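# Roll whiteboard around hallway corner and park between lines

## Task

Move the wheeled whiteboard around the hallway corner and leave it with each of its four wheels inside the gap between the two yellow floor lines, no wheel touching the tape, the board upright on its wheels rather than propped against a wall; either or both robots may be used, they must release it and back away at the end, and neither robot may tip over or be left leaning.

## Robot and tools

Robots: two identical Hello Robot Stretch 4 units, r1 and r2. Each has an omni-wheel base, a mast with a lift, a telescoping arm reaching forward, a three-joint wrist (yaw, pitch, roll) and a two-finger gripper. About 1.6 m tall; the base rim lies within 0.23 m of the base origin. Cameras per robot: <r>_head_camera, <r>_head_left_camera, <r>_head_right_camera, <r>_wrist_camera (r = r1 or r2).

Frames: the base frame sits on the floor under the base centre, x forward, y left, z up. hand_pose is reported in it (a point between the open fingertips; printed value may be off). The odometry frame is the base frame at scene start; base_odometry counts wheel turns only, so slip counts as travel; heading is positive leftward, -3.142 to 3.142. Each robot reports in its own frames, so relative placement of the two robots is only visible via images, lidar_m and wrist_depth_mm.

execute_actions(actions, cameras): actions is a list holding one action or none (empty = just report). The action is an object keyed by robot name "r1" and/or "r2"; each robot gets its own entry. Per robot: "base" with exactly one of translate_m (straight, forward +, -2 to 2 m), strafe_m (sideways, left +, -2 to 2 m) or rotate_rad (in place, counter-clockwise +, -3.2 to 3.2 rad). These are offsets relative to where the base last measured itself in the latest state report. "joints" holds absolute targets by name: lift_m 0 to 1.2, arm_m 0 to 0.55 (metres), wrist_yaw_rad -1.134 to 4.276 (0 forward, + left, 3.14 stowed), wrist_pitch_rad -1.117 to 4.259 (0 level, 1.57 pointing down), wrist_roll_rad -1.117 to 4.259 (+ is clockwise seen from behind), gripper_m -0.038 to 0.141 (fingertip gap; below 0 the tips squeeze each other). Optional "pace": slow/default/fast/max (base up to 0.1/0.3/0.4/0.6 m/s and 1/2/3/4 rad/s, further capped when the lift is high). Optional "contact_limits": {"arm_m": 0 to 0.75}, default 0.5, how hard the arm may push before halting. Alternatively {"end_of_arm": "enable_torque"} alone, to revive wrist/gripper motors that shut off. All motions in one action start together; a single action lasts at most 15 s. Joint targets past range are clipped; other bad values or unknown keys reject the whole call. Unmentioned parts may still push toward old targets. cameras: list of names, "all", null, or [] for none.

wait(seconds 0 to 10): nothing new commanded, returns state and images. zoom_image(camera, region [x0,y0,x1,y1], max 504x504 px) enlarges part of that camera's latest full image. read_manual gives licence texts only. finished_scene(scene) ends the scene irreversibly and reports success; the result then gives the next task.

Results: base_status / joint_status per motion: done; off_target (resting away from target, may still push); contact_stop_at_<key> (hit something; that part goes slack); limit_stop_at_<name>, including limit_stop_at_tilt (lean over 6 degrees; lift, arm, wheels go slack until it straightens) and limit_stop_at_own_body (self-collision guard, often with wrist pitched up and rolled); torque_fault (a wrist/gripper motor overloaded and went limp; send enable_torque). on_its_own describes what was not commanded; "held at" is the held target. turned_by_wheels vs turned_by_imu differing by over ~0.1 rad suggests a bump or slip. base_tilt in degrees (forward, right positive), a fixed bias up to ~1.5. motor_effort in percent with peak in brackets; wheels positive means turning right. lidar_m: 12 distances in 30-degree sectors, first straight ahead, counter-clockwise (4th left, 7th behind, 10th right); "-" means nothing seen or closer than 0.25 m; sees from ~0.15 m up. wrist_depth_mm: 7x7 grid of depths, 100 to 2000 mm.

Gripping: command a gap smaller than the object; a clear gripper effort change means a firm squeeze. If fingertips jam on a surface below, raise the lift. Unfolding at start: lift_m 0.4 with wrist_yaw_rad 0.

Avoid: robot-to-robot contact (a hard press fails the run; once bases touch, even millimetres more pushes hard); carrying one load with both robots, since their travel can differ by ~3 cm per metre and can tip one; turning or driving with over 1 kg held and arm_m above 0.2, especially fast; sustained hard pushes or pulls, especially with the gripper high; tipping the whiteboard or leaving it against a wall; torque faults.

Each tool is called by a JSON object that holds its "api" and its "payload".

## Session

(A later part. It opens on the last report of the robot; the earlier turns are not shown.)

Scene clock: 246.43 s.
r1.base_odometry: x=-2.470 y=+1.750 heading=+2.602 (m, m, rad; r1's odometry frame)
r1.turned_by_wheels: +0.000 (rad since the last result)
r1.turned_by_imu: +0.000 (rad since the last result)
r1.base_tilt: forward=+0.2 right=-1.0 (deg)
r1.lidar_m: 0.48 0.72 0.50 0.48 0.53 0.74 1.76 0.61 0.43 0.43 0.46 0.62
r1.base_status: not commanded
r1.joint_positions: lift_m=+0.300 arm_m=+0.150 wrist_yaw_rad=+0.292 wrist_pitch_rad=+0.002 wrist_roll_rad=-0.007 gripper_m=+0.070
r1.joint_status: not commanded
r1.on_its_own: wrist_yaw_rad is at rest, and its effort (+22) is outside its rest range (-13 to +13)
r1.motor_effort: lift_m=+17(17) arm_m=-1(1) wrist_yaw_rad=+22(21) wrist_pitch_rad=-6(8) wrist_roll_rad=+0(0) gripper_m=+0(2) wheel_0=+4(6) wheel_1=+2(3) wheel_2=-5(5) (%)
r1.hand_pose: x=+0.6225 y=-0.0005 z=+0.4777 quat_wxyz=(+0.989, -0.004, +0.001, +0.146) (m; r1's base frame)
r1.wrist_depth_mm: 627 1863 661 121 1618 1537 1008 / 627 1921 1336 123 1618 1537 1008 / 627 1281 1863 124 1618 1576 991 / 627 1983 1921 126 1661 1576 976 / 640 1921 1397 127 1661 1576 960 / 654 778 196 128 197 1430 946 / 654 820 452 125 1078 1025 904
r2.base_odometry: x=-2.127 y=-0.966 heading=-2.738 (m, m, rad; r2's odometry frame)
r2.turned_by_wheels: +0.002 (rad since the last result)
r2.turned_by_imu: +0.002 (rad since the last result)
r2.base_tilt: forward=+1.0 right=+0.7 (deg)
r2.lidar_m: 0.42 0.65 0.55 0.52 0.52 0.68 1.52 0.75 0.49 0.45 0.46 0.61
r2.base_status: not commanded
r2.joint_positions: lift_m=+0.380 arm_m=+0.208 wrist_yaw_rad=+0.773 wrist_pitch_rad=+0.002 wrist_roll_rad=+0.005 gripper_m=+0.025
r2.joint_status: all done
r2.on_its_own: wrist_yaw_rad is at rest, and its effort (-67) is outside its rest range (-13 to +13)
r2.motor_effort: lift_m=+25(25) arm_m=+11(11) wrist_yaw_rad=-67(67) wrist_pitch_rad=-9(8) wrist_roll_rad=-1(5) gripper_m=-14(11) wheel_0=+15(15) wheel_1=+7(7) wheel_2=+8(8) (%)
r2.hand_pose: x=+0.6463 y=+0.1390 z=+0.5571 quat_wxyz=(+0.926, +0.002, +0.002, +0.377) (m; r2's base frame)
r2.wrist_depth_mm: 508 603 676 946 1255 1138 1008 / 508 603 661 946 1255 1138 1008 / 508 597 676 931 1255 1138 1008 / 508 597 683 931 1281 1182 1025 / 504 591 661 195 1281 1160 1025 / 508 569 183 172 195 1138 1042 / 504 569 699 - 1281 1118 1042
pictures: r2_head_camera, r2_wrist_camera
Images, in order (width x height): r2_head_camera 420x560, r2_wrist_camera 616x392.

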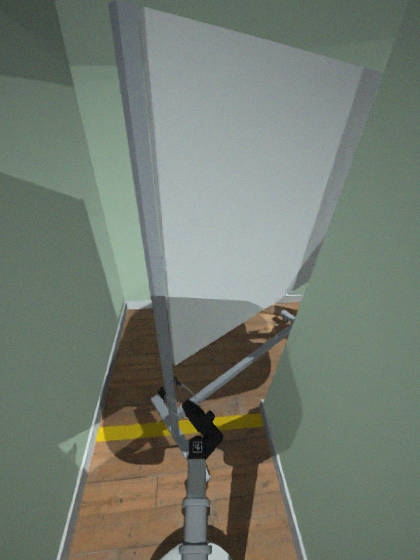

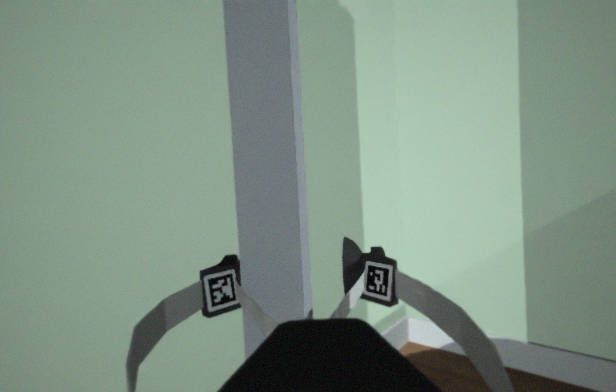

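{"api": "execute_actions", "payload": {"actions": [{"r2":{"joints":{"gripper_m":0.12,"wrist_yaw_rad":0.98},"pace":"slow"}}], "cameras": ["r2_wrist_camera","r2_head_camera"]}}

Scene clock: 265.93 s.
r1.base_odometry: x=-2.470 y=+1.750 heading=+2.602 (m, m, rad; r1's odometry frame)
r1.turned_by_wheels: +0.000 (rad since the last result)
r1.turned_by_imu: +0.000 (rad since the last result)
r1.base_tilt: forward=+0.2 right=-1.0 (deg)
r1.lidar_m: 0.51 0.73 0.51 0.50 0.52 0.72 1.79 0.63 0.46 0.41 0.45 0.64
r1.base_status: not commanded
r1.joint_positions: lift_m=+0.300 arm_m=+0.150 wrist_yaw_rad=+0.296 wrist_pitch_rad=+0.003 wrist_roll_rad=-0.007 gripper_m=+0.070
r1.joint_status: not commanded
r1.motor_effort: lift_m=+17(17) arm_m=-1(1) wrist_yaw_rad=+9(21) wrist_pitch_rad=-7(8) wrist_roll_rad=+1(0) gripper_m=-5(6) wheel_0=+2(3) wheel_1=+1(2) wheel_2=-5(5) (%)
r1.hand_pose: x=+0.6225 y=+0.0006 z=+0.4776 quat_wxyz=(+0.989, -0.004, +0.001, +0.148) (m; r1's base frame)
r1.wrist_depth_mm: 627 1921 691 122 1618 1537 1060 / 634 1921 1138 123 1618 1576 1042 / 621 1255 1863 125 1661 1576 1025 / 621 - 1863 126 1661 1576 991 / 634 1863 1863 128 1661 1537 991 / 647 768 197 129 198 1464 960 / 647 809 976 126 1078 1025 917
r2.base_odometry: x=-2.127 y=-0.966 heading=-2.741 (m, m, rad; r2's odometry frame)
r2.turned_by_wheels: -0.003 (rad since the last result)
r2.turned_by_imu: -0.004 (rad since the last result)
r2.base_tilt: forward=+1.0 right=+0.8 (deg)
r2.lidar_m: 0.44 0.64 0.57 0.52 0.53 0.68 1.51 0.75 0.50 0.44 0.46 0.60
r2.base_status: not commanded
r2.joint_positions: lift_m=+0.380 arm_m=+0.209 wrist_yaw_rad=+0.979 wrist_pitch_rad=+0.002 wrist_roll_rad=+0.005 gripper_m=+0.120
r2.joint_status: all done
r2.motor_effort: lift_m=+25(25) arm_m=+8(12) wrist_yaw_rad=+4(64) wrist_pitch_rad=-8(8) wrist_roll_rad=+0(0) gripper_m=+0(11) wheel_0=-4(15) wheel_1=-2(7) wheel_2=+0(8) (%)
r2.hand_pose: x=+0.6131 y=+0.1906 z=+0.5572 quat_wxyz=(+0.883, +0.002, +0.002, +0.470) (m; r2's base frame)
r2.wrist_depth_mm: 484 549 640 699 946 1138 1025 / 480 549 634 707 960 1160 1025 / 484 549 640 699 960 1182 1042 / 480 549 634 707 960 1182 1060 / 480 549 640 707 213 1160 1060 / 480 535 609 175 181 1160 1078 / 480 535 627 - 1025 1118 1042
pictures: r2_head_camera, r2_wrist_camera
Images, in order (width x height): r2_head_camera 420x560, r2_wrist_camera 616x392.

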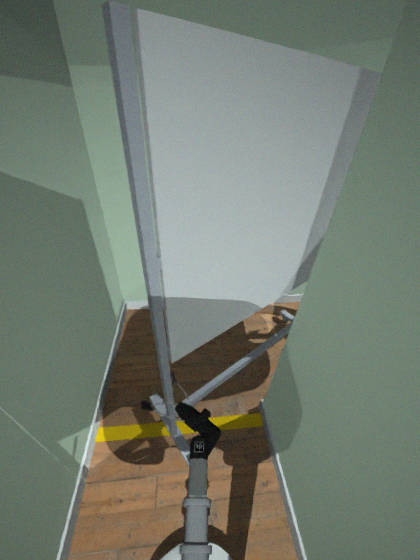

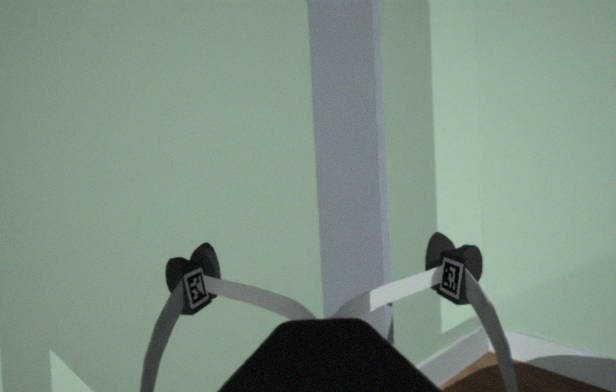

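{"api": "execute_actions", "payload": {"actions": [{"r2":{"joints":{"gripper_m":0.01,"wrist_yaw_rad":0.93},"pace":"slow"}}], "cameras": ["r2_wrist_camera"]}}

{"api": "execute_actions", "payload": {"actions": [{"r2":{"base":{"translate_m":-0.15},"joints":{"wrist_yaw_rad":1.05},"pace":"slow"},"r1":{"base":{"translate_m":0.12},"pace":"slow"}}], "cameras": ["r2_head_camera","r1_head_camera","r2_head_right_camera","r2_wrist_camera"]}}

Scene clock: 285.27 s.
r1.base_odometry: x=-2.470 y=+1.750 heading=+2.602 (m, m, rad; r1's odometry frame)
r1.turned_by_wheels: +0.000 (rad since the last result)
r1.turned_by_imu: +0.000 (rad since the last result)
r1.base_tilt: forward=+0.4 right=-1.0 (deg)
r1.lidar_m: 0.49 0.72 0.53 0.49 0.55 0.73 1.79 0.63 0.46 0.43 0.44 0.64
r1.base_status: not commanded
r1.joint_positions: lift_m=+0.300 arm_m=+0.150 wrist_yaw_rad=+0.297 wrist_pitch_rad=+0.003 wrist_roll_rad=-0.007 gripper_m=+0.070
r1.joint_status: not commanded
r1.motor_effort: lift_m=+17(17) arm_m=-1(1) wrist_yaw_rad=+8(10) wrist_pitch_rad=-8(8) wrist_roll_rad=+0(0) gripper_m=-7(5) wheel_0=+2(2) wheel_1=+1(1) wheel_2=-5(5) (%)
r1.hand_pose: x=+0.6225 y=+0.0008 z=+0.4776 quat_wxyz=(+0.989, -0.004, +0.001, +0.148) (m; r1's base frame)
r1.wrist_depth_mm: 621 1921 699 123 1618 1537 1042 / 627 1983 1138 124 1618 1576 1025 / 615 1255 1863 126 1708 1576 1025 / 621 - 1863 127 1661 1537 1008 / 634 1921 1863 129 1661 1618 976 / 654 768 197 130 198 1464 976 / 647 809 991 127 1078 1025 931
r2.base_odometry: x=-2.127 y=-0.966 heading=-2.740 (m, m, rad; r2's odometry frame)
r2.turned_by_wheels: +0.000 (rad since the last result)
r2.turned_by_imu: -0.001 (rad since the last result)
r2.base_tilt: forward=+1.0 right=+0.8 (deg)
r2.lidar_m: 0.44 0.65 0.56 0.52 0.53 0.68 1.51 0.76 0.48 0.45 0.46 0.60
r2.base_status: not commanded
r2.joint_positions: lift_m=+0.380 arm_m=+0.209 wrist_yaw_rad=+0.926 wrist_pitch_rad=+0.002 wrist_roll_rad=+0.005 gripper_m=+0.010
r2.joint_status: all done
r2.motor_effort: lift_m=+25(25) arm_m=+8(8) wrist_yaw_rad=+12(13) wrist_pitch_rad=-8(7) wrist_roll_rad=-1(1) gripper_m=-8(8) wheel_0=-3(4) wheel_1=-1(2) wheel_2=+1(1) (%)
r2.hand_pose: x=+0.6228 y=+0.1781 z=+0.5572 quat_wxyz=(+0.895, +0.002, +0.002, +0.447) (m; r2's base frame)
r2.wrist_depth_mm: 492 564 661 174 1042 1182 1025 / 492 559 661 175 1042 1182 1025 / 492 559 661 176 1060 1205 1042 / 488 559 661 177 1042 1205 1042 / 488 559 661 178 991 1229 1060 / 488 559 615 177 192 1160 1042 / 492 539 640 - 1098 1098 1042
pictures: r2_wrist_camera
Images, in order (width x height): r2_wrist_camera 616x392.

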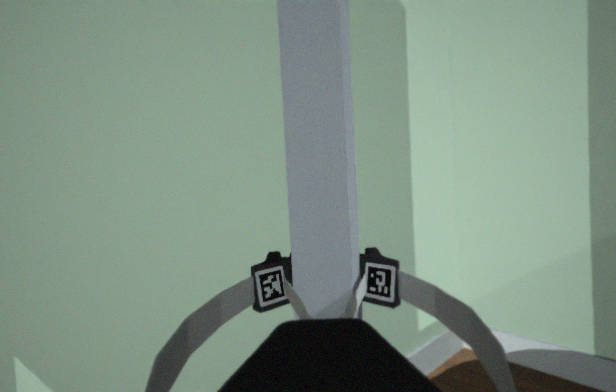

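Scene clock: 288.03 s.
r1.base_odometry: x=-2.573 y=+1.812 heading=+2.603 (m, m, rad; r1's odometry frame)
r1.turned_by_wheels: +0.001 (rad since the last result)
r1.turned_by_imu: +0.001 (rad since the last result)
r1.base_tilt: forward=+0.2 right=-1.1 (deg)
r1.lidar_m: 0.49 0.74 0.53 0.49 0.51 0.72 1.78 0.64 0.46 0.44 0.46 0.64
r1.base_status: done
r1.joint_positions: lift_m=+0.300 arm_m=+0.150 wrist_yaw_rad=+0.302 wrist_pitch_rad=+0.003 wrist_roll_rad=-0.007 gripper_m=+0.070
r1.joint_status: not commanded
r1.motor_effort: lift_m=+16(17) arm_m=-1(1) wrist_yaw_rad=-6(17) wrist_pitch_rad=-8(9) wrist_roll_rad=+0(0) gripper_m=-1(5) wheel_0=+5(10) wheel_1=+4(7) wheel_2=-1(7) (%)
r1.hand_pose: x=+0.6225 y=+0.0023 z=+0.4776 quat_wxyz=(+0.989, -0.004, +0.001, +0.150) (m; r1's base frame)
r1.wrist_depth_mm: 615 1863 539 150 1537 1430 1098 / 621 1921 1138 153 1537 1397 1078 / 615 1808 1808 154 1537 1464 1060 / 621 1921 1756 156 1576 1464 1042 / 627 1921 216 158 1537 1464 1025 / 647 1308 185 159 205 1430 1008 / 640 960 357 130 1078 1025 960
r2.base_odometry: x=-1.989 y=-0.907 heading=-2.741 (m, m, rad; r2's odometry frame)
r2.turned_by_wheels: -0.001 (rad since the last result)
r2.turned_by_imu: -0.002 (rad since the last result)
r2.base_tilt: forward=+1.0 right=+0.8 (deg)
r2.lidar_m: 0.44 0.57 0.55 0.51 0.51 0.66 1.45 0.77 0.51 0.46 0.48 0.61
r2.base_status: done
r2.joint_positions: lift_m=+0.380 arm_m=+0.209 wrist_yaw_rad=+1.041 wrist_pitch_rad=+0.002 wrist_roll_rad=+0.005 gripper_m=+0.010
r2.joint_status: all done
r2.on_its_own: wrist_yaw_rad is at rest, and its effort (+25) is outside its rest range (-13 to +13)
r2.motor_effort: lift_m=+25(25) arm_m=+6(8) wrist_yaw_rad=+25(57) wrist_pitch_rad=-9(8) wrist_roll_rad=-3(2) gripper_m=-10(10) wheel_0=-6(17) wheel_1=-4(13) wheel_2=-1(4) (%)
r2.hand_pose: x=+0.6010 y=+0.2049 z=+0.5571 quat_wxyz=(+0.867, +0.002, +0.002, +0.497) (m; r2's base frame)
r2.wrist_depth_mm: 462 521 609 173 854 1078 1182 / 462 525 603 174 854 1078 1182 / 462 521 603 176 854 1078 1182 / 466 521 597 177 866 1118 1182 / 462 521 603 178 831 1098 1205 / 466 525 186 177 190 1098 1229 / 466 517 585 - 904 1025 1160
pictures: r1_head_camera, r2_head_camera, r2_head_right_camera, r2_wrist_camera
Images, in order (width x height): r1_head_camera 420x560, r2_head_camera 420x560, r2_head_right_camera 420x672, r2_wrist_camera 616x392.

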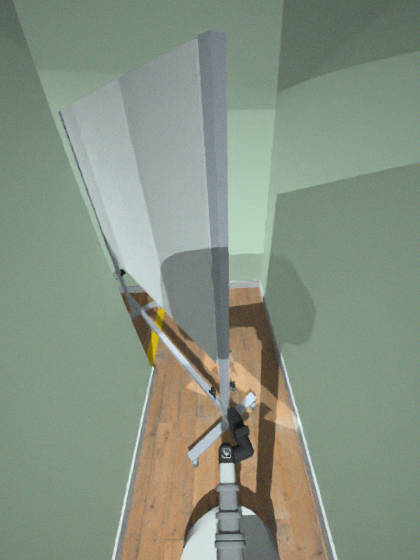

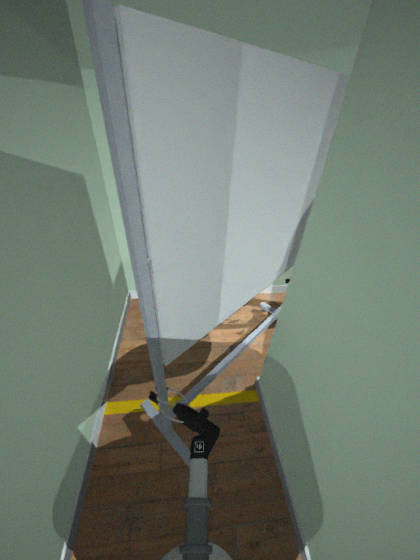

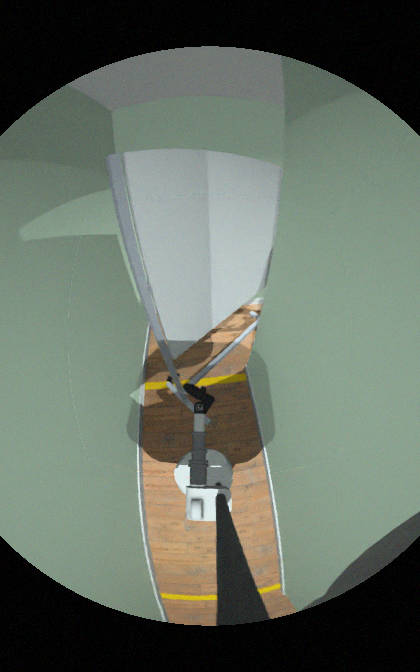

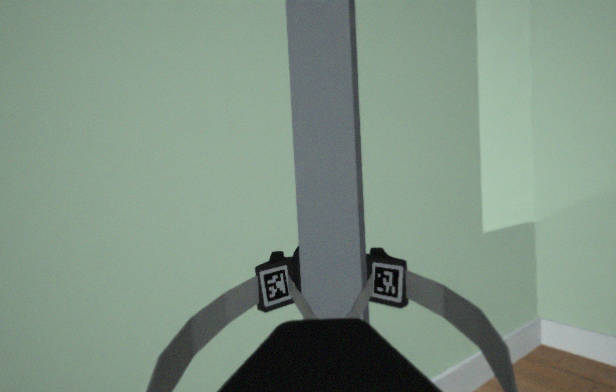

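{"api": "execute_actions", "payload": {"actions": [{"r2":{"base":{"translate_m":-0.15},"joints":{"wrist_yaw_rad":1.15},"pace":"slow"},"r1":{"base":{"translate_m":0.2},"joints":{"wrist_yaw_rad":0.22},"pace":"slow"}}], "cameras": ["r2_head_camera","r1_head_camera","r1_wrist_camera"]}}

Scene clock: 299.73 s.
r1.base_odometry: x=-2.745 y=+1.914 heading=+2.603 (m, m, rad; r1's odometry frame)
r1.turned_by_wheels: +0.001 (rad since the last result)
r1.turned_by_imu: +0.002 (rad since the last result)
r1.base_tilt: forward=+0.2 right=-1.0 (deg)
r1.lidar_m: 0.49 0.38 0.52 0.50 0.54 0.73 1.74 0.63 0.46 0.43 0.46 0.64
r1.base_status: done
r1.joint_positions: lift_m=+0.300 arm_m=+0.150 wrist_yaw_rad=+0.223 wrist_pitch_rad=+0.003 wrist_roll_rad=-0.007 gripper_m=+0.070
r1.joint_status: all done
r1.motor_effort: lift_m=+16(17) arm_m=-1(1) wrist_yaw_rad=-9(30) wrist_pitch_rad=-7(8) wrist_roll_rad=+0(0) gripper_m=-5(4) wheel_0=+7(9) wheel_1=+5(9) wheel_2=-3(6) (%)
r1.hand_pose: x=+0.6217 y=-0.0216 z=+0.4777 quat_wxyz=(+0.994, -0.004, +0.001, +0.111) (m; r1's base frame)
r1.wrist_depth_mm: 891 654 176 1336 1308 1255 854 / 1397 1537 176 1366 1308 1281 854 / 1618 1537 178 1366 1336 1255 842 / 1661 1618 178 1397 1366 1281 831 / 1661 1576 179 1397 1366 1281 820 / 1205 574 181 1308 204 1308 798 / 1008 351 991 130 1078 1025 788
r2.base_odometry: x=-1.851 y=-0.849 heading=-2.741 (m, m, rad; r2's odometry frame)
r2.turned_by_wheels: +0.000 (rad since the last result)
r2.turned_by_imu: -0.002 (rad since the last result)
r2.base_tilt: forward=+1.0 right=+0.8 (deg)
r2.lidar_m: 0.44 0.56 0.53 0.49 0.50 0.63 1.42 0.80 0.53 0.48 0.50 0.62
r2.base_status: done
r2.joint_positions: lift_m=+0.380 arm_m=+0.209 wrist_yaw_rad=+1.148 wrist_pitch_rad=+0.002 wrist_roll_rad=+0.005 gripper_m=+0.010
r2.joint_status: all done
r2.motor_effort: lift_m=+25(25) arm_m=+5(6) wrist_yaw_rad=+7(62) wrist_pitch_rad=-9(9) wrist_roll_rad=-2(2) gripper_m=-9(11) wheel_0=-1(16) wheel_1=-1(13) wheel_2=+2(5) (%)
r2.hand_pose: x=+0.5782 y=+0.2271 z=+0.5571 quat_wxyz=(+0.840, +0.002, +0.002, +0.543) (m; r2's base frame)
r2.wrist_depth_mm: 445 488 549 172 715 854 1060 / 439 488 549 173 723 866 1060 / 445 488 549 174 732 866 1060 / 445 492 549 175 732 866 1060 / 445 492 549 177 707 866 1078 / 442 492 525 176 188 866 1060 / 445 480 544 - 768 831 1042
pictures: r1_head_camera, r1_wrist_camera, r2_head_camera
Images, in order (width x height): r1_head_camera 420x560, r1_wrist_camera 616x392, r2_head_camera 420x560.

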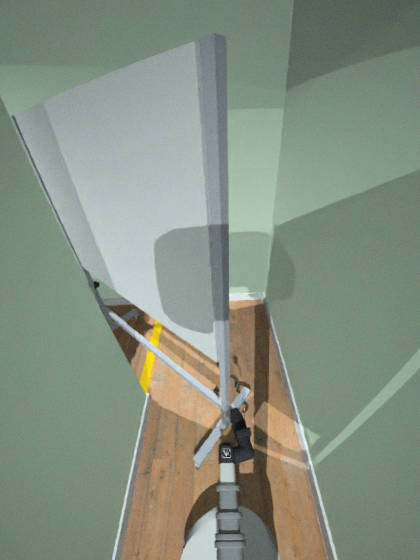

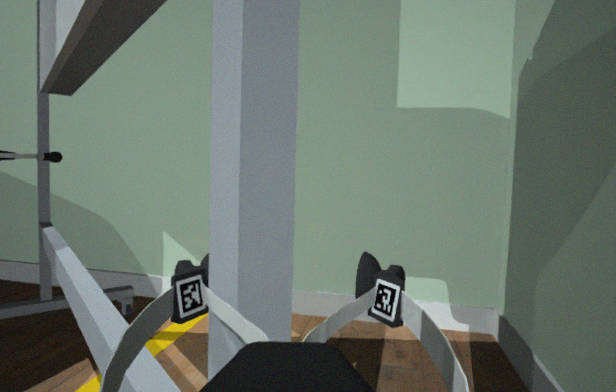

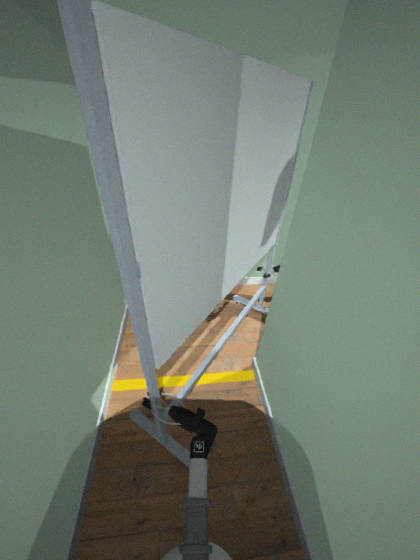

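{"api": "execute_actions", "payload": {"actions": [{"r2":{"base":{"translate_m":-0.12},"joints":{"wrist_yaw_rad":1.25},"pace":"slow"},"r1":{"base":{"translate_m":0.22},"joints":{"wrist_yaw_rad":0.1},"pace":"slow"}}], "cameras": ["r2_head_camera","r1_head_camera","r1_wrist_camera"]}}

Scene clock: 311.10 s.
r1.base_odometry: x=-2.934 y=+2.026 heading=+2.604 (m, m, rad; r1's odometry frame)
r1.turned_by_wheels: +0.001 (rad since the last result)
r1.turned_by_imu: +0.007 (rad since the last result)
r1.base_tilt: forward=+0.3 right=-1.1 (deg)
r1.lidar_m: 0.51 0.71 0.51 0.48 0.52 0.73 1.75 0.63 0.45 0.44 0.44 0.65
r1.base_status: done
r1.joint_positions: lift_m=+0.300 arm_m=+0.150 wrist_yaw_rad=+0.104 wrist_pitch_rad=+0.002 wrist_roll_rad=-0.007 gripper_m=+0.070
r1.joint_status: all done
r1.motor_effort: lift_m=+17(17) arm_m=-1(1) wrist_yaw_rad=-10(59) wrist_pitch_rad=-5(8) wrist_roll_rad=-1(1) gripper_m=-3(9) wheel_0=+8(19) wheel_1=+5(9) wheel_2=-2(4) (%)
r1.hand_pose: x=+0.6170 y=-0.0571 z=+0.4779 quat_wxyz=(+0.999, -0.003, +0.001, +0.052) (m; r1's base frame)
r1.wrist_depth_mm: 1255 1182 185 1138 1118 1098 683 / 1255 1205 186 1160 1138 1078 683 / 1255 1229 187 1160 1138 1060 661 / 1255 1229 189 1160 1138 1042 654 / 1281 1255 190 1182 1160 1042 647 / 1281 1255 189 1182 205 1008 654 / 345 976 198 137 1060 854 661
r2.base_odometry: x=-1.741 y=-0.803 heading=-2.742 (m, m, rad; r2's odometry frame)
r2.turned_by_wheels: -0.001 (rad since the last result)
r2.turned_by_imu: -0.043 (rad since the last result)
r2.base_tilt: forward=+1.0 right=+0.8 (deg)
r2.lidar_m: 0.47 0.55 0.51 0.45 0.47 0.58 1.21 0.89 0.55 0.51 0.51 0.66
r2.base_status: done
r2.joint_positions: lift_m=+0.380 arm_m=+0.210 wrist_yaw_rad=+1.244 wrist_pitch_rad=+0.003 wrist_roll_rad=+0.005 gripper_m=+0.010
r2.joint_status: all done
r2.on_its_own: wrist_yaw_rad is at rest, and its effort (+19) is outside its rest range (-13 to +13)
r2.motor_effort: lift_m=+25(25) arm_m=+2(5) wrist_yaw_rad=+19(66) wrist_pitch_rad=-9(10) wrist_roll_rad=+0(1) gripper_m=-5(11) wheel_0=-7(17) wheel_1=-5(14) wheel_2=+0(2) (%)
r2.hand_pose: x=+0.5561 y=+0.2451 z=+0.5571 quat_wxyz=(+0.813, +0.001, +0.003, +0.582) (m; r2's base frame)
r2.wrist_depth_mm: 430 477 525 167 668 778 917 / 433 477 525 168 676 778 931 / 433 473 525 170 668 778 931 / 433 473 525 171 676 778 946 / 436 477 525 172 676 778 946 / 433 480 186 173 187 788 946 / 433 469 525 - 715 759 931
pictures: r1_head_camera, r1_wrist_camera, r2_head_camera
Images, in order (width x height): r1_head_camera 420x560, r1_wrist_camera 616x392, r2_head_camera 420x560.

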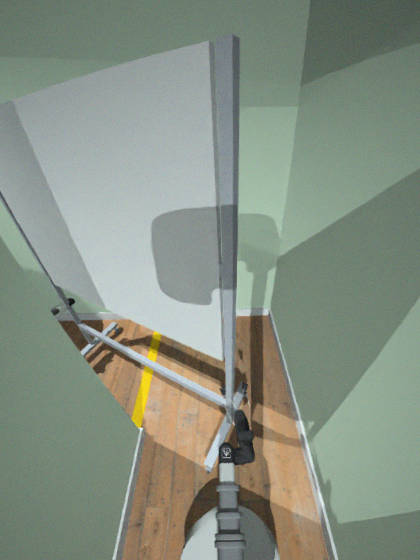

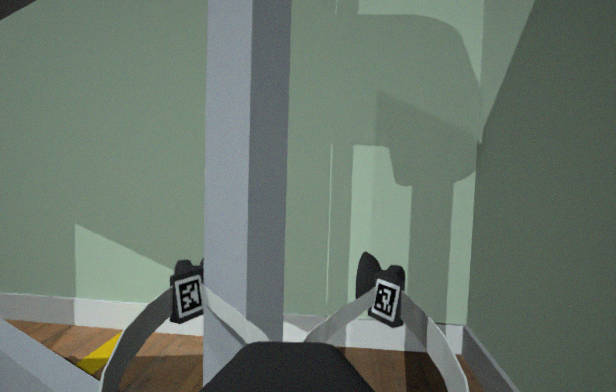

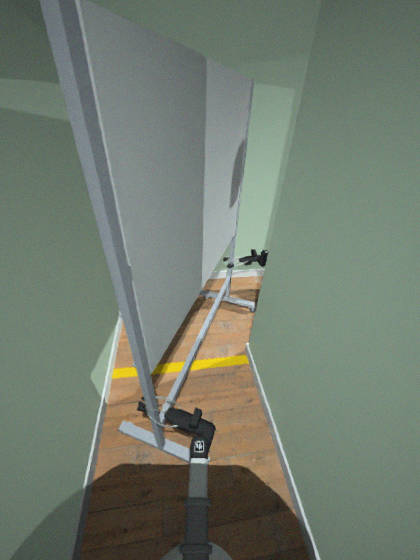

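{"api": "execute_actions", "payload": {"actions": [{"r2":{"base":{"translate_m":-0.1},"joints":{"wrist_yaw_rad":1.15},"pace":"slow"},"r1":{"joints":{"arm_m":0.36},"pace":"slow"}}], "cameras": ["r2_head_camera","r1_head_camera","r1_wrist_camera"]}}

Scene clock: 322.27 s.
r1.base_odometry: x=-2.934 y=+2.026 heading=+2.605 (m, m, rad; r1's odometry frame)
r1.turned_by_wheels: +0.001 (rad since the last result)
r1.turned_by_imu: +0.001 (rad since the last result)
r1.base_tilt: forward=+0.2 right=-1.0 (deg)
r1.lidar_m: 0.64 0.72 0.51 0.50 0.51 0.73 1.75 0.64 0.42 0.43 0.45 0.64
r1.base_status: not commanded
r1.joint_positions: lift_m=+0.300 arm_m=+0.359 wrist_yaw_rad=+0.103 wrist_pitch_rad=+0.002 wrist_roll_rad=-0.007 gripper_m=+0.070
r1.joint_status: all done
r1.motor_effort: lift_m=+16(17) arm_m=+7(9) wrist_yaw_rad=-11(37) wrist_pitch_rad=-6(7) wrist_roll_rad=+0(1) gripper_m=-5(7) wheel_0=+8(8) wheel_1=+5(5) wheel_2=+5(6) (%)
r1.hand_pose: x=+0.8257 y=-0.0571 z=+0.4778 quat_wxyz=(+0.999, -0.003, +0.001, +0.052) (m; r1's base frame)
r1.wrist_depth_mm: 991 991 179 931 917 891 699 / 1025 991 181 931 917 904 683 / 1025 991 182 946 931 917 661 / 1042 1008 184 960 946 917 661 / 1042 1025 186 960 946 931 654 / 1042 1025 185 960 204 931 661 / 1008 976 192 137 946 854 654
r2.base_odometry: x=-1.649 y=-0.764 heading=-2.743 (m, m, rad; r2's odometry frame)
r2.turned_by_wheels: +0.000 (rad since the last result)
r2.turned_by_imu: -0.002 (rad since the last result)
r2.base_tilt: forward=+1.0 right=+0.8 (deg)
r2.lidar_m: 0.53 0.55 0.49 0.45 0.44 0.57 1.15 0.90 0.58 0.52 0.53 0.68
r2.base_status: done
r2.joint_positions: lift_m=+0.380 arm_m=+0.210 wrist_yaw_rad=+1.149 wrist_pitch_rad=+0.003 wrist_roll_rad=+0.005 gripper_m=+0.010
r2.joint_status: all done
r2.motor_effort: lift_m=+25(25) arm_m=+2(2) wrist_yaw_rad=+1(43) wrist_pitch_rad=-9(10) wrist_roll_rad=-2(1) gripper_m=-6(10) wheel_0=-4(10) wheel_1=-2(5) wheel_2=+1(7) (%)
r2.hand_pose: x=+0.5783 y=+0.2275 z=+0.5570 quat_wxyz=(+0.839, +0.002, +0.003, +0.544) (m; r2's base frame)
r2.wrist_depth_mm: 427 473 535 169 723 878 1118 / 424 473 535 172 732 878 1160 / 424 469 535 172 732 891 1118 / 424 473 535 173 732 891 1138 / 424 473 539 174 732 891 1118 / 427 473 188 173 186 891 1118 / 427 459 525 - 768 831 1060
pictures: r1_head_camera, r1_wrist_camera, r2_head_camera
Images, in order (width x height): r1_head_camera 420x560, r1_wrist_camera 616x392, r2_head_camera 420x560.

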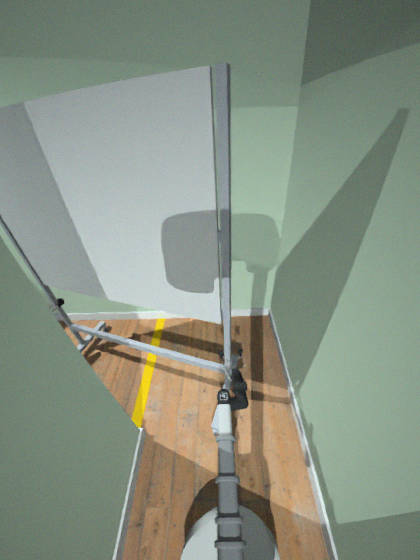

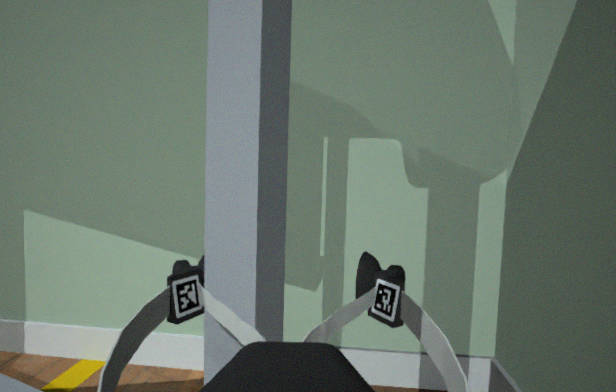

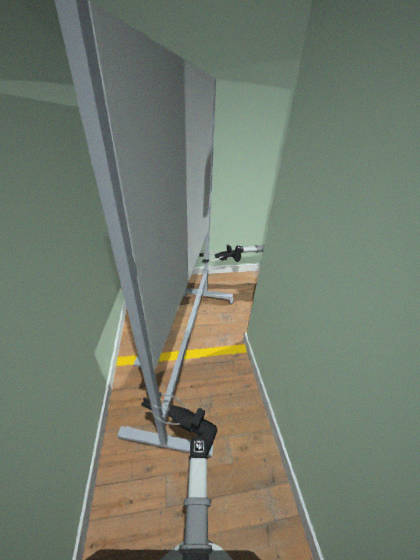

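{"api": "execute_actions", "payload": {"actions": [{"r1":{"joints":{"arm_m":0.47},"pace":"slow"},"r2":{"base":{"strafe_m":-0.08},"pace":"slow"}}], "cameras": []}}

{"api": "execute_actions", "payload": {"actions": [{"r1":{"joints":{"arm_m":0.15,"gripper_m":0.12}}}], "cameras": []}}

{"api": "execute_actions", "payload": {"actions": [{"r2":{"base":{"translate_m":-0.4},"pace":"slow"}}], "cameras": ["r2_head_camera","r1_head_camera","r2_head_right_camera"]}}

Scene clock: 334.17 s.
r1.base_odometry: x=-2.934 y=+2.026 heading=+2.605 (m, m, rad; r1's odometry frame)
r1.turned_by_wheels: +0.000 (rad since the last result)
r1.turned_by_imu: +0.000 (rad since the last result)
r1.base_tilt: forward=+0.2 right=-1.0 (deg)
r1.lidar_m: 0.62 0.73 0.52 0.50 0.53 0.75 1.72 0.65 0.46 0.42 0.46 0.65
r1.base_status: not commanded
r1.joint_positions: lift_m=+0.300 arm_m=+0.469 wrist_yaw_rad=+0.103 wrist_pitch_rad=+0.002 wrist_roll_rad=-0.007 gripper_m=+0.070
r1.joint_status: all done
r1.motor_effort: lift_m=+16(17) arm_m=+6(13) wrist_yaw_rad=-7(10) wrist_pitch_rad=-6(7) wrist_roll_rad=+0(0) gripper_m=-2(4) wheel_0=+7(8) wheel_1=+5(5) wheel_2=+4(5) (%)
r1.hand_pose: x=+0.9357 y=-0.0574 z=+0.4777 quat_wxyz=(+0.999, -0.003, +0.001, +0.051) (m; r1's base frame)
r1.wrist_depth_mm: 878 866 842 136 809 798 699 / 891 878 854 137 809 798 683 / 904 878 866 138 831 809 668 / 904 891 878 140 820 809 668 / 931 891 214 141 842 820 654 / 931 904 183 143 204 820 661 / 917 904 891 137 854 831 661
r2.base_odometry: x=-1.680 y=-0.690 heading=-2.742 (m, m, rad; r2's odometry frame)
r2.turned_by_wheels: +0.001 (rad since the last result)
r2.turned_by_imu: +0.000 (rad since the last result)
r2.base_tilt: forward=+1.1 right=+0.8 (deg)
r2.lidar_m: 0.55 0.56 0.59 0.51 0.54 0.68 1.36 0.80 0.50 0.43 0.45 0.56
r2.base_status: done
r2.joint_positions: lift_m=+0.380 arm_m=+0.210 wrist_yaw_rad=+1.154 wrist_pitch_rad=+0.003 wrist_roll_rad=+0.005 gripper_m=+0.010
r2.joint_status: not commanded
r2.motor_effort: lift_m=+25(25) arm_m=+2(2) wrist_yaw_rad=-11(13) wrist_pitch_rad=-10(10) wrist_roll_rad=-1(0) gripper_m=-11(8) wheel_0=+5(8) wheel_1=+0(2) wheel_2=+4(4) (%)
r2.hand_pose: x=+0.5773 y=+0.2284 z=+0.5570 quat_wxyz=(+0.838, +0.002, +0.003, +0.545) (m; r2's base frame)
r2.wrist_depth_mm: 488 539 615 172 831 976 1160 / 488 544 615 175 820 991 1255 / 488 539 615 176 831 1008 1255 / 488 544 615 176 820 991 1255 / 496 544 603 176 831 1008 1281 / 492 544 187 174 186 1008 1255 / 492 525 603 - 878 960 1138
pictures: none
No camera images: the call's "cameras" was empty. Leave "cameras" out to get every camera's image.

Scene clock: 336.23 s.
r1.base_odometry: x=-2.934 y=+2.026 heading=+2.604 (m, m, rad; r1's odometry frame)
r1.turned_by_wheels: +0.000 (rad since the last result)
r1.turned_by_imu: +0.000 (rad since the last result)
r1.base_tilt: forward=+0.2 right=-1.0 (deg)
r1.lidar_m: 0.59 0.73 0.53 0.48 0.52 0.74 1.74 0.62 0.46 0.44 0.44 0.63
r1.base_status: not commanded
r1.joint_positions: lift_m=+0.300 arm_m=+0.151 wrist_yaw_rad=+0.100 wrist_pitch_rad=+0.002 wrist_roll_rad=-0.007 gripper_m=+0.120
r1.joint_status: all done
r1.motor_effort: lift_m=+17(17) arm_m=-5(5) wrist_yaw_rad=+1(14) wrist_pitch_rad=-7(7) wrist_roll_rad=+0(0) gripper_m=-2(4) wheel_0=+6(8) wheel_1=+3(4) wheel_2=+3(3) (%)
r1.hand_pose: x=+0.6176 y=-0.0582 z=+0.4777 quat_wxyz=(+0.999, -0.003, +0.001, +0.050) (m; r1's base frame)
r1.wrist_depth_mm: 597 585 1160 530 1138 1078 676 / 1255 1205 1182 1160 1138 1042 676 / 1255 1229 1182 1138 1138 1042 647 / 1281 1229 1229 1160 1160 1025 654 / 1255 1229 1229 1182 1160 1025 654 / 603 530 512 480 1138 917 654 / 1008 976 991 134 1078 866 640
r2.base_odometry: x=-1.680 y=-0.690 heading=-2.742 (m, m, rad; r2's odometry frame)
r2.turned_by_wheels: +0.000 (rad since the last result)
r2.turned_by_imu: +0.000 (rad since the last result)
r2.base_tilt: forward=+1.0 right=+0.8 (deg)
r2.lidar_m: 0.53 0.56 0.58 0.52 0.53 0.65 1.36 0.78 0.49 0.43 0.45 0.56
r2.base_status: not commanded
r2.joint_positions: lift_m=+0.380 arm_m=+0.210 wrist_yaw_rad=+1.154 wrist_pitch_rad=+0.003 wrist_roll_rad=+0.005 gripper_m=+0.010
r2.joint_status: not commanded
r2.motor_effort: lift_m=+26(25) arm_m=+2(2) wrist_yaw_rad=-10(11) wrist_pitch_rad=-10(9) wrist_roll_rad=-3(2) gripper_m=-6(9) wheel_0=+5(6) wheel_1=+0(0) wheel_2=+4(4) (%)
r2.hand_pose: x=+0.5773 y=+0.2284 z=+0.5570 quat_wxyz=(+0.838, +0.002, +0.003, +0.545) (m; r2's base frame)
r2.wrist_depth_mm: 484 544 615 172 820 960 1160 / 488 544 609 175 831 991 1255 / 488 539 609 175 820 991 1255 / 488 544 609 176 831 1008 1281 / 488 539 603 177 831 991 1255 / 488 544 187 174 186 1008 1281 / 492 525 603 - 878 960 1138
pictures: none
No camera images: the call's "cameras" was empty. Leave "cameras" out to get every camera's image.

Scene clock: 341.50 s.
r1.base_odometry: x=-2.934 y=+2.026 heading=+2.604 (m, m, rad; r1's odometry frame)
r1.turned_by_wheels: +0.000 (rad since the last result)
r1.turned_by_imu: +0.000 (rad since the last result)
r1.base_tilt: forward=+0.2 right=-1.0 (deg)
r1.lidar_m: 1.51 0.71 0.49 0.49 0.52 0.75 1.76 0.65 0.45 0.42 0.46 0.65
r1.base_status: not commanded
r1.joint_positions: lift_m=+0.300 arm_m=+0.151 wrist_yaw_rad=+0.100 wrist_pitch_rad=+0.002 wrist_roll_rad=-0.007 gripper_m=+0.120
r1.joint_status: not commanded
r1.motor_effort: lift_m=+17(17) arm_m=-5(5) wrist_yaw_rad=-1(0) wrist_pitch_rad=-6(8) wrist_roll_rad=+0(0) gripper_m=-3(2) wheel_0=+5(5) wheel_1=+3(3) wheel_2=+3(3) (%)
r1.hand_pose: x=+0.6176 y=-0.0582 z=+0.4777 quat_wxyz=(+0.999, -0.003, +0.001, +0.050) (m; r1's base frame)
r1.wrist_depth_mm: 535 1205 1160 1138 1118 1060 683 / 866 1205 1205 1138 1138 1060 676 / 1229 1229 1229 1160 1118 1025 647 / 1255 1229 1205 1160 1138 1025 647 / 1255 1255 1229 1182 1182 1008 661 / 878 1229 1205 1205 1160 917 654 / 931 976 1098 134 1078 866 640
r2.base_odometry: x=-1.311 y=-0.535 heading=-2.742 (m, m, rad; r2's odometry frame)
r2.turned_by_wheels: -0.001 (rad since the last result)
r2.turned_by_imu: -0.004 (rad since the last result)
r2.base_tilt: forward=+1.0 right=+0.8 (deg)
r2.lidar_m: 0.55 0.57 0.52 0.46 0.47 0.60 1.21 1.84 0.56 0.50 0.51 0.63
r2.base_status: done
r2.joint_positions: lift_m=+0.380 arm_m=+0.210 wrist_yaw_rad=+1.143 wrist_pitch_rad=+0.003 wrist_roll_rad=+0.005 gripper_m=+0.010
r2.joint_status: not commanded
r2.on_its_own: wrist_yaw_rad is at rest, and its effort (+20) is outside its rest range (-13 to +13)
r2.motor_effort: lift_m=+25(25) arm_m=+2(2) wrist_yaw_rad=+20(29) wrist_pitch_rad=-11(10) wrist_roll_rad=-2(3) gripper_m=-9(8) wheel_0=-4(7) wheel_1=-3(6) wheel_2=+1(9) (%)
r2.hand_pose: x=+0.5798 y=+0.2262 z=+0.5570 quat_wxyz=(+0.841, +0.002, +0.003, +0.541) (m; r2's base frame)
r2.wrist_depth_mm: 442 488 559 171 768 904 1118 / 442 496 554 172 768 946 1182 / 442 492 559 174 768 931 1205 / 442 492 559 175 768 946 1205 / 442 492 559 175 759 946 1205 / 442 492 188 174 190 946 1205 / 445 484 549 - 809 878 1098
pictures: r1_head_camera, r2_head_camera, r2_head_right_camera
Images, in order (width x height): r1_head_camera 420x560, r2_head_camera 420x560, r2_head_right_camera 420x672.

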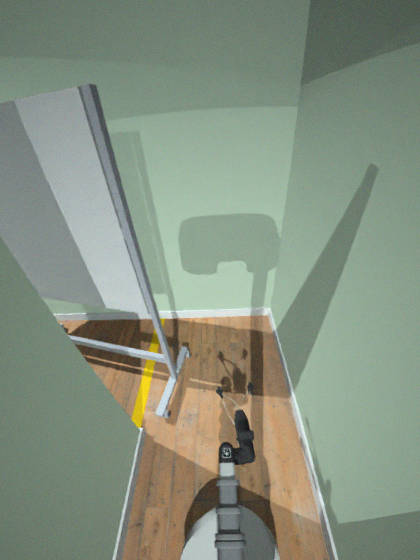

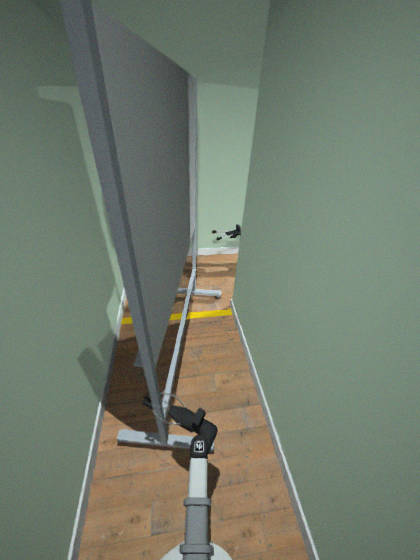

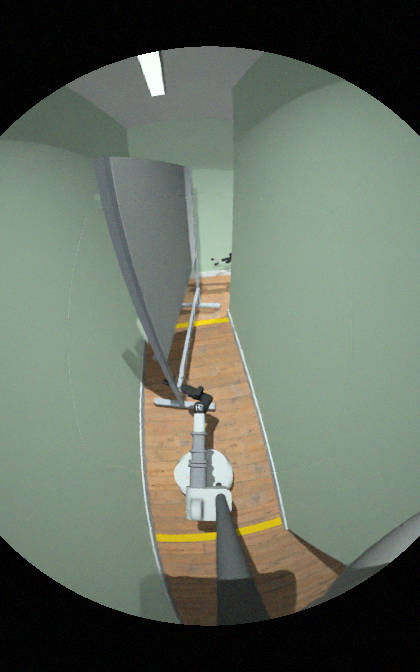

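{"api": "execute_actions", "payload": {"actions": [{"r2":{"base":{"translate_m":-0.25},"pace":"slow"}}], "cameras": ["r2_head_camera","r1_head_camera","r2_head_right_camera"]}}

Scene clock: 354.40 s.
r1.base_odometry: x=-2.934 y=+2.026 heading=+2.604 (m, m, rad; r1's odometry frame)
r1.turned_by_wheels: +0.000 (rad since the last result)
r1.turned_by_imu: +0.000 (rad since the last result)
r1.base_tilt: forward=+0.2 right=-1.0 (deg)
r1.lidar_m: 1.52 0.74 0.51 0.48 0.52 0.74 1.74 0.61 0.45 0.42 0.46 0.65
r1.base_status: not commanded
r1.joint_positions: lift_m=+0.300 arm_m=+0.151 wrist_yaw_rad=+0.100 wrist_pitch_rad=+0.002 wrist_roll_rad=-0.007 gripper_m=+0.120
r1.joint_status: not commanded
r1.motor_effort: lift_m=+16(17) arm_m=-5(5) wrist_yaw_rad=+1(0) wrist_pitch_rad=-7(7) wrist_roll_rad=+0(0) gripper_m=-4(1) wheel_0=+5(5) wheel_1=+3(3) wheel_2=+3(3) (%)
r1.hand_pose: x=+0.6176 y=-0.0582 z=+0.4777 quat_wxyz=(+0.999, -0.003, +0.001, +0.050) (m; r1's base frame)
r1.wrist_depth_mm: 1229 1205 1160 1160 1138 1078 683 / 1229 1205 1182 1160 1118 1060 676 / 1229 1229 1182 1160 1138 1060 654 / 1281 1205 1205 1182 1160 1025 654 / 1281 1255 1205 1182 1138 991 647 / 1281 1255 1255 1205 1160 931 647 / 976 976 1118 134 1098 866 634
r2.base_odometry: x=-1.081 y=-0.438 heading=-2.743 (m, m, rad; r2's odometry frame)
r2.turned_by_wheels: -0.001 (rad since the last result)
r2.turned_by_imu: -0.003 (rad since the last result)
r2.base_tilt: forward=+1.0 right=+0.8 (deg)
r2.lidar_m: 0.54 0.57 0.48 0.42 0.44 0.54 1.10 1.85 0.61 0.54 0.55 0.69
r2.base_status: done
r2.joint_positions: lift_m=+0.380 arm_m=+0.210 wrist_yaw_rad=+1.143 wrist_pitch_rad=+0.003 wrist_roll_rad=+0.005 gripper_m=+0.010
r2.joint_status: not commanded
r2.on_its_own: wrist_yaw_rad is at rest, and its effort (+21) is outside its rest range (-13 to +13)
r2.motor_effort: lift_m=+25(25) arm_m=+2(2) wrist_yaw_rad=+21(29) wrist_pitch_rad=-10(10) wrist_roll_rad=-1(2) gripper_m=-10(9) wheel_0=-3(7) wheel_1=-5(8) wheel_2=+1(5) (%)
r2.hand_pose: x=+0.5798 y=+0.2262 z=+0.5570 quat_wxyz=(+0.841, +0.002, +0.003, +0.541) (m; r2's base frame)
r2.wrist_depth_mm: 413 459 521 171 715 842 1042 / 410 459 521 172 715 866 1118 / 410 459 521 174 715 878 1138 / 410 459 521 175 715 878 1138 / 413 459 525 175 699 878 1118 / 413 459 187 173 189 878 1138 / 413 452 517 - 759 820 1060
pictures: r1_head_camera, r2_head_camera, r2_head_right_camera
Images, in order (width x height): r1_head_camera 420x560, r2_head_camera 420x560, r2_head_right_camera 420x672.

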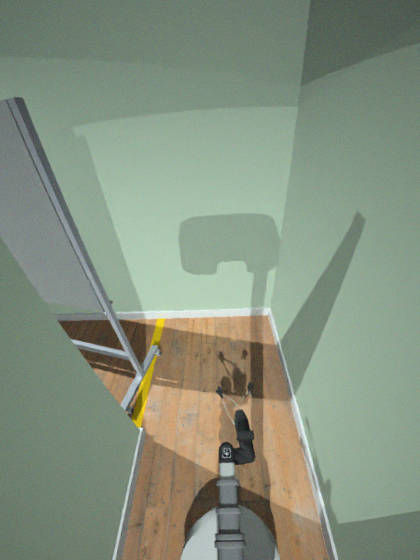

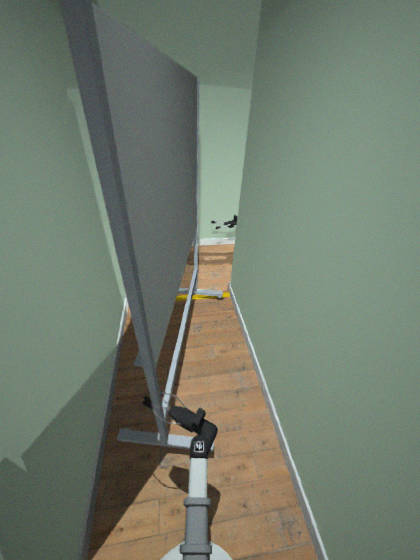

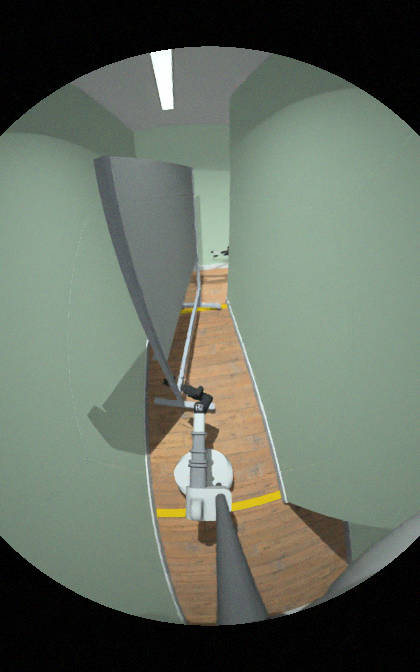

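{"api": "execute_actions", "payload": {"actions": [{"r2":{"base":{"strafe_m":-0.08},"pace":"slow"}}], "cameras": []}}

{"api": "execute_actions", "payload": {"actions": [{"r2":{"base":{"translate_m":-0.36},"pace":"slow"}}], "cameras": ["r2_head_camera","r2_head_right_camera"]}}

Scene clock: 364.53 s.
r1.base_odometry: x=-2.934 y=+2.026 heading=+2.604 (m, m, rad; r1's odometry frame)
r1.turned_by_wheels: +0.000 (rad since the last result)
r1.turned_by_imu: +0.000 (rad since the last result)
r1.base_tilt: forward=+0.2 right=-0.9 (deg)
r1.lidar_m: 1.52 0.73 0.53 0.50 0.51 0.74 1.76 0.65 0.44 0.42 0.46 0.67
r1.base_status: not commanded
r1.joint_positions: lift_m=+0.300 arm_m=+0.151 wrist_yaw_rad=+0.100 wrist_pitch_rad=+0.002 wrist_roll_rad=-0.007 gripper_m=+0.120
r1.joint_status: not commanded
r1.motor_effort: lift_m=+17(17) arm_m=-5(5) wrist_yaw_rad=+0(0) wrist_pitch_rad=-7(7) wrist_roll_rad=+0(0) gripper_m=+2(2) wheel_0=+5(5) wheel_1=+3(3) wheel_2=+3(3) (%)
r1.hand_pose: x=+0.6176 y=-0.0582 z=+0.4777 quat_wxyz=(+0.999, -0.003, +0.001, +0.050) (m; r1's base frame)
r1.wrist_depth_mm: 1229 1205 1182 1160 1118 1060 676 / 1229 1205 1160 1160 1138 1060 676 / 1255 1229 1182 1160 1160 1042 647 / 1255 1229 1205 1160 1160 1025 647 / 1281 1255 1205 1182 1182 1025 647 / 1255 1255 1229 1205 1160 917 647 / 1008 976 1098 134 1078 866 640
r2.base_odometry: x=-1.112 y=-0.364 heading=-2.742 (m, m, rad; r2's odometry frame)
r2.turned_by_wheels: +0.001 (rad since the last result)
r2.turned_by_imu: +0.001 (rad since the last result)
r2.base_tilt: forward=+1.0 right=+0.8 (deg)
r2.lidar_m: 0.54 0.56 0.56 0.48 0.51 0.64 1.34 1.69 0.52 0.45 0.47 0.58
r2.base_status: done
r2.joint_positions: lift_m=+0.380 arm_m=+0.210 wrist_yaw_rad=+1.155 wrist_pitch_rad=+0.003 wrist_roll_rad=+0.005 gripper_m=+0.010
r2.joint_status: not commanded
r2.on_its_own: wrist_yaw_rad is at rest, and its effort (-16) is outside its rest range (-13 to +13)
r2.motor_effort: lift_m=+25(25) arm_m=+2(2) wrist_yaw_rad=-16(21) wrist_pitch_rad=-9(9) wrist_roll_rad=-2(0) gripper_m=-4(9) wheel_0=+6(8) wheel_1=+2(8) wheel_2=+4(5) (%)
r2.hand_pose: x=+0.5770 y=+0.2287 z=+0.5570 quat_wxyz=(+0.838, +0.001, +0.003, +0.546) (m; r2's base frame)
r2.wrist_depth_mm: 469 530 591 173 798 931 1138 / 473 525 591 174 798 976 1229 / 473 525 597 176 798 976 1205 / 469 525 591 177 798 976 1205 / 473 525 585 177 809 976 1229 / 473 530 187 175 189 991 1255 / 477 512 580 - 842 931 1118
pictures: none
No camera images: the call's "cameras" was empty. Leave "cameras" out to get every camera's image.

Scene clock: 369.43 s.
r1.base_odometry: x=-2.934 y=+2.026 heading=+2.604 (m, m, rad; r1's odometry frame)
r1.turned_by_wheels: +0.000 (rad since the last result)
r1.turned_by_imu: +0.000 (rad since the last result)
r1.base_tilt: forward=+0.2 right=-1.0 (deg)
r1.lidar_m: 1.52 0.74 0.51 0.48 0.51 0.72 1.77 0.63 0.46 0.43 0.46 0.67
r1.base_status: not commanded
r1.joint_positions: lift_m=+0.300 arm_m=+0.151 wrist_yaw_rad=+0.100 wrist_pitch_rad=+0.002 wrist_roll_rad=-0.007 gripper_m=+0.120
r1.joint_status: not commanded
r1.motor_effort: lift_m=+17(17) arm_m=-5(5) wrist_yaw_rad=+0(1) wrist_pitch_rad=-7(8) wrist_roll_rad=+0(0) gripper_m=-1(1) wheel_0=+5(5) wheel_1=+3(3) wheel_2=+3(3) (%)
r1.hand_pose: x=+0.6176 y=-0.0582 z=+0.4777 quat_wxyz=(+0.999, -0.003, +0.001, +0.050) (m; r1's base frame)
r1.wrist_depth_mm: 1229 1205 1182 1138 1118 1060 683 / 1255 1205 1182 1138 1138 1060 676 / 1229 1205 1182 1182 1138 1042 647 / 1255 1229 1205 1182 1160 1025 640 / 1281 1255 1205 1205 1160 1008 654 / 1255 1229 1229 1205 1160 904 654 / 1025 976 1098 134 1078 866 640
r2.base_odometry: x=-0.781 y=-0.224 heading=-2.743 (m, m, rad; r2's odometry frame)
r2.turned_by_wheels: -0.001 (rad since the last result)
r2.turned_by_imu: -0.003 (rad since the last result)
r2.base_tilt: forward=+1.0 right=+0.8 (deg)
r2.lidar_m: 0.53 0.58 0.50 0.45 0.46 0.58 1.14 1.50 1.15 0.51 0.53 0.66
r2.base_status: done
r2.joint_positions: lift_m=+0.380 arm_m=+0.210 wrist_yaw_rad=+1.143 wrist_pitch_rad=+0.003 wrist_roll_rad=+0.005 gripper_m=+0.010
r2.joint_status: not commanded
r2.on_its_own: wrist_yaw_rad is at rest, and its effort (+19) is outside its rest range (-13 to +13)
r2.motor_effort: lift_m=+25(25) arm_m=+2(2) wrist_yaw_rad=+19(27) wrist_pitch_rad=-10(10) wrist_roll_rad=+0(0) gripper_m=-8(10) wheel_0=-4(7) wheel_1=-4(8) wheel_2=+1(8) (%)
r2.hand_pose: x=+0.5797 y=+0.2263 z=+0.5570 quat_wxyz=(+0.841, +0.001, +0.003, +0.541) (m; r2's base frame)
r2.wrist_depth_mm: 433 480 544 171 750 891 1078 / 430 480 549 172 750 917 1182 / 430 480 544 175 750 917 1182 / 430 484 544 175 750 917 1182 / 433 480 549 175 732 931 1205 / 430 484 187 174 187 917 1182 / 433 473 539 - 788 878 1098
pictures: r2_head_camera, r2_head_right_camera
Images, in order (width x height): r2_head_camera 420x560, r2_head_right_camera 420x672.

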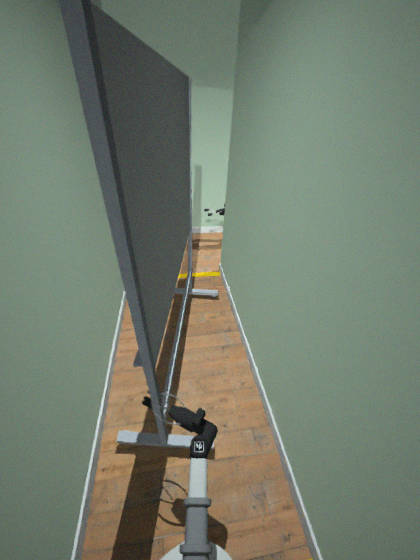

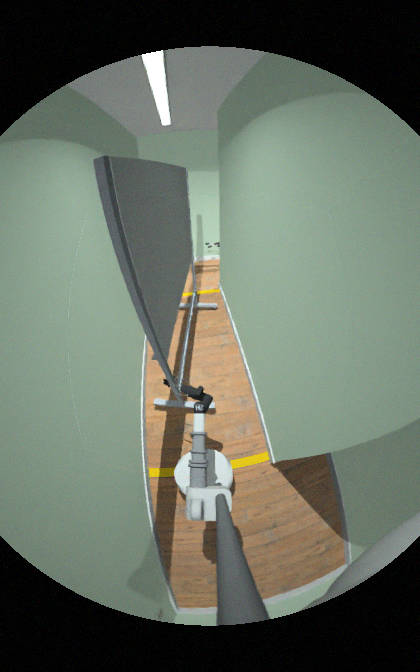

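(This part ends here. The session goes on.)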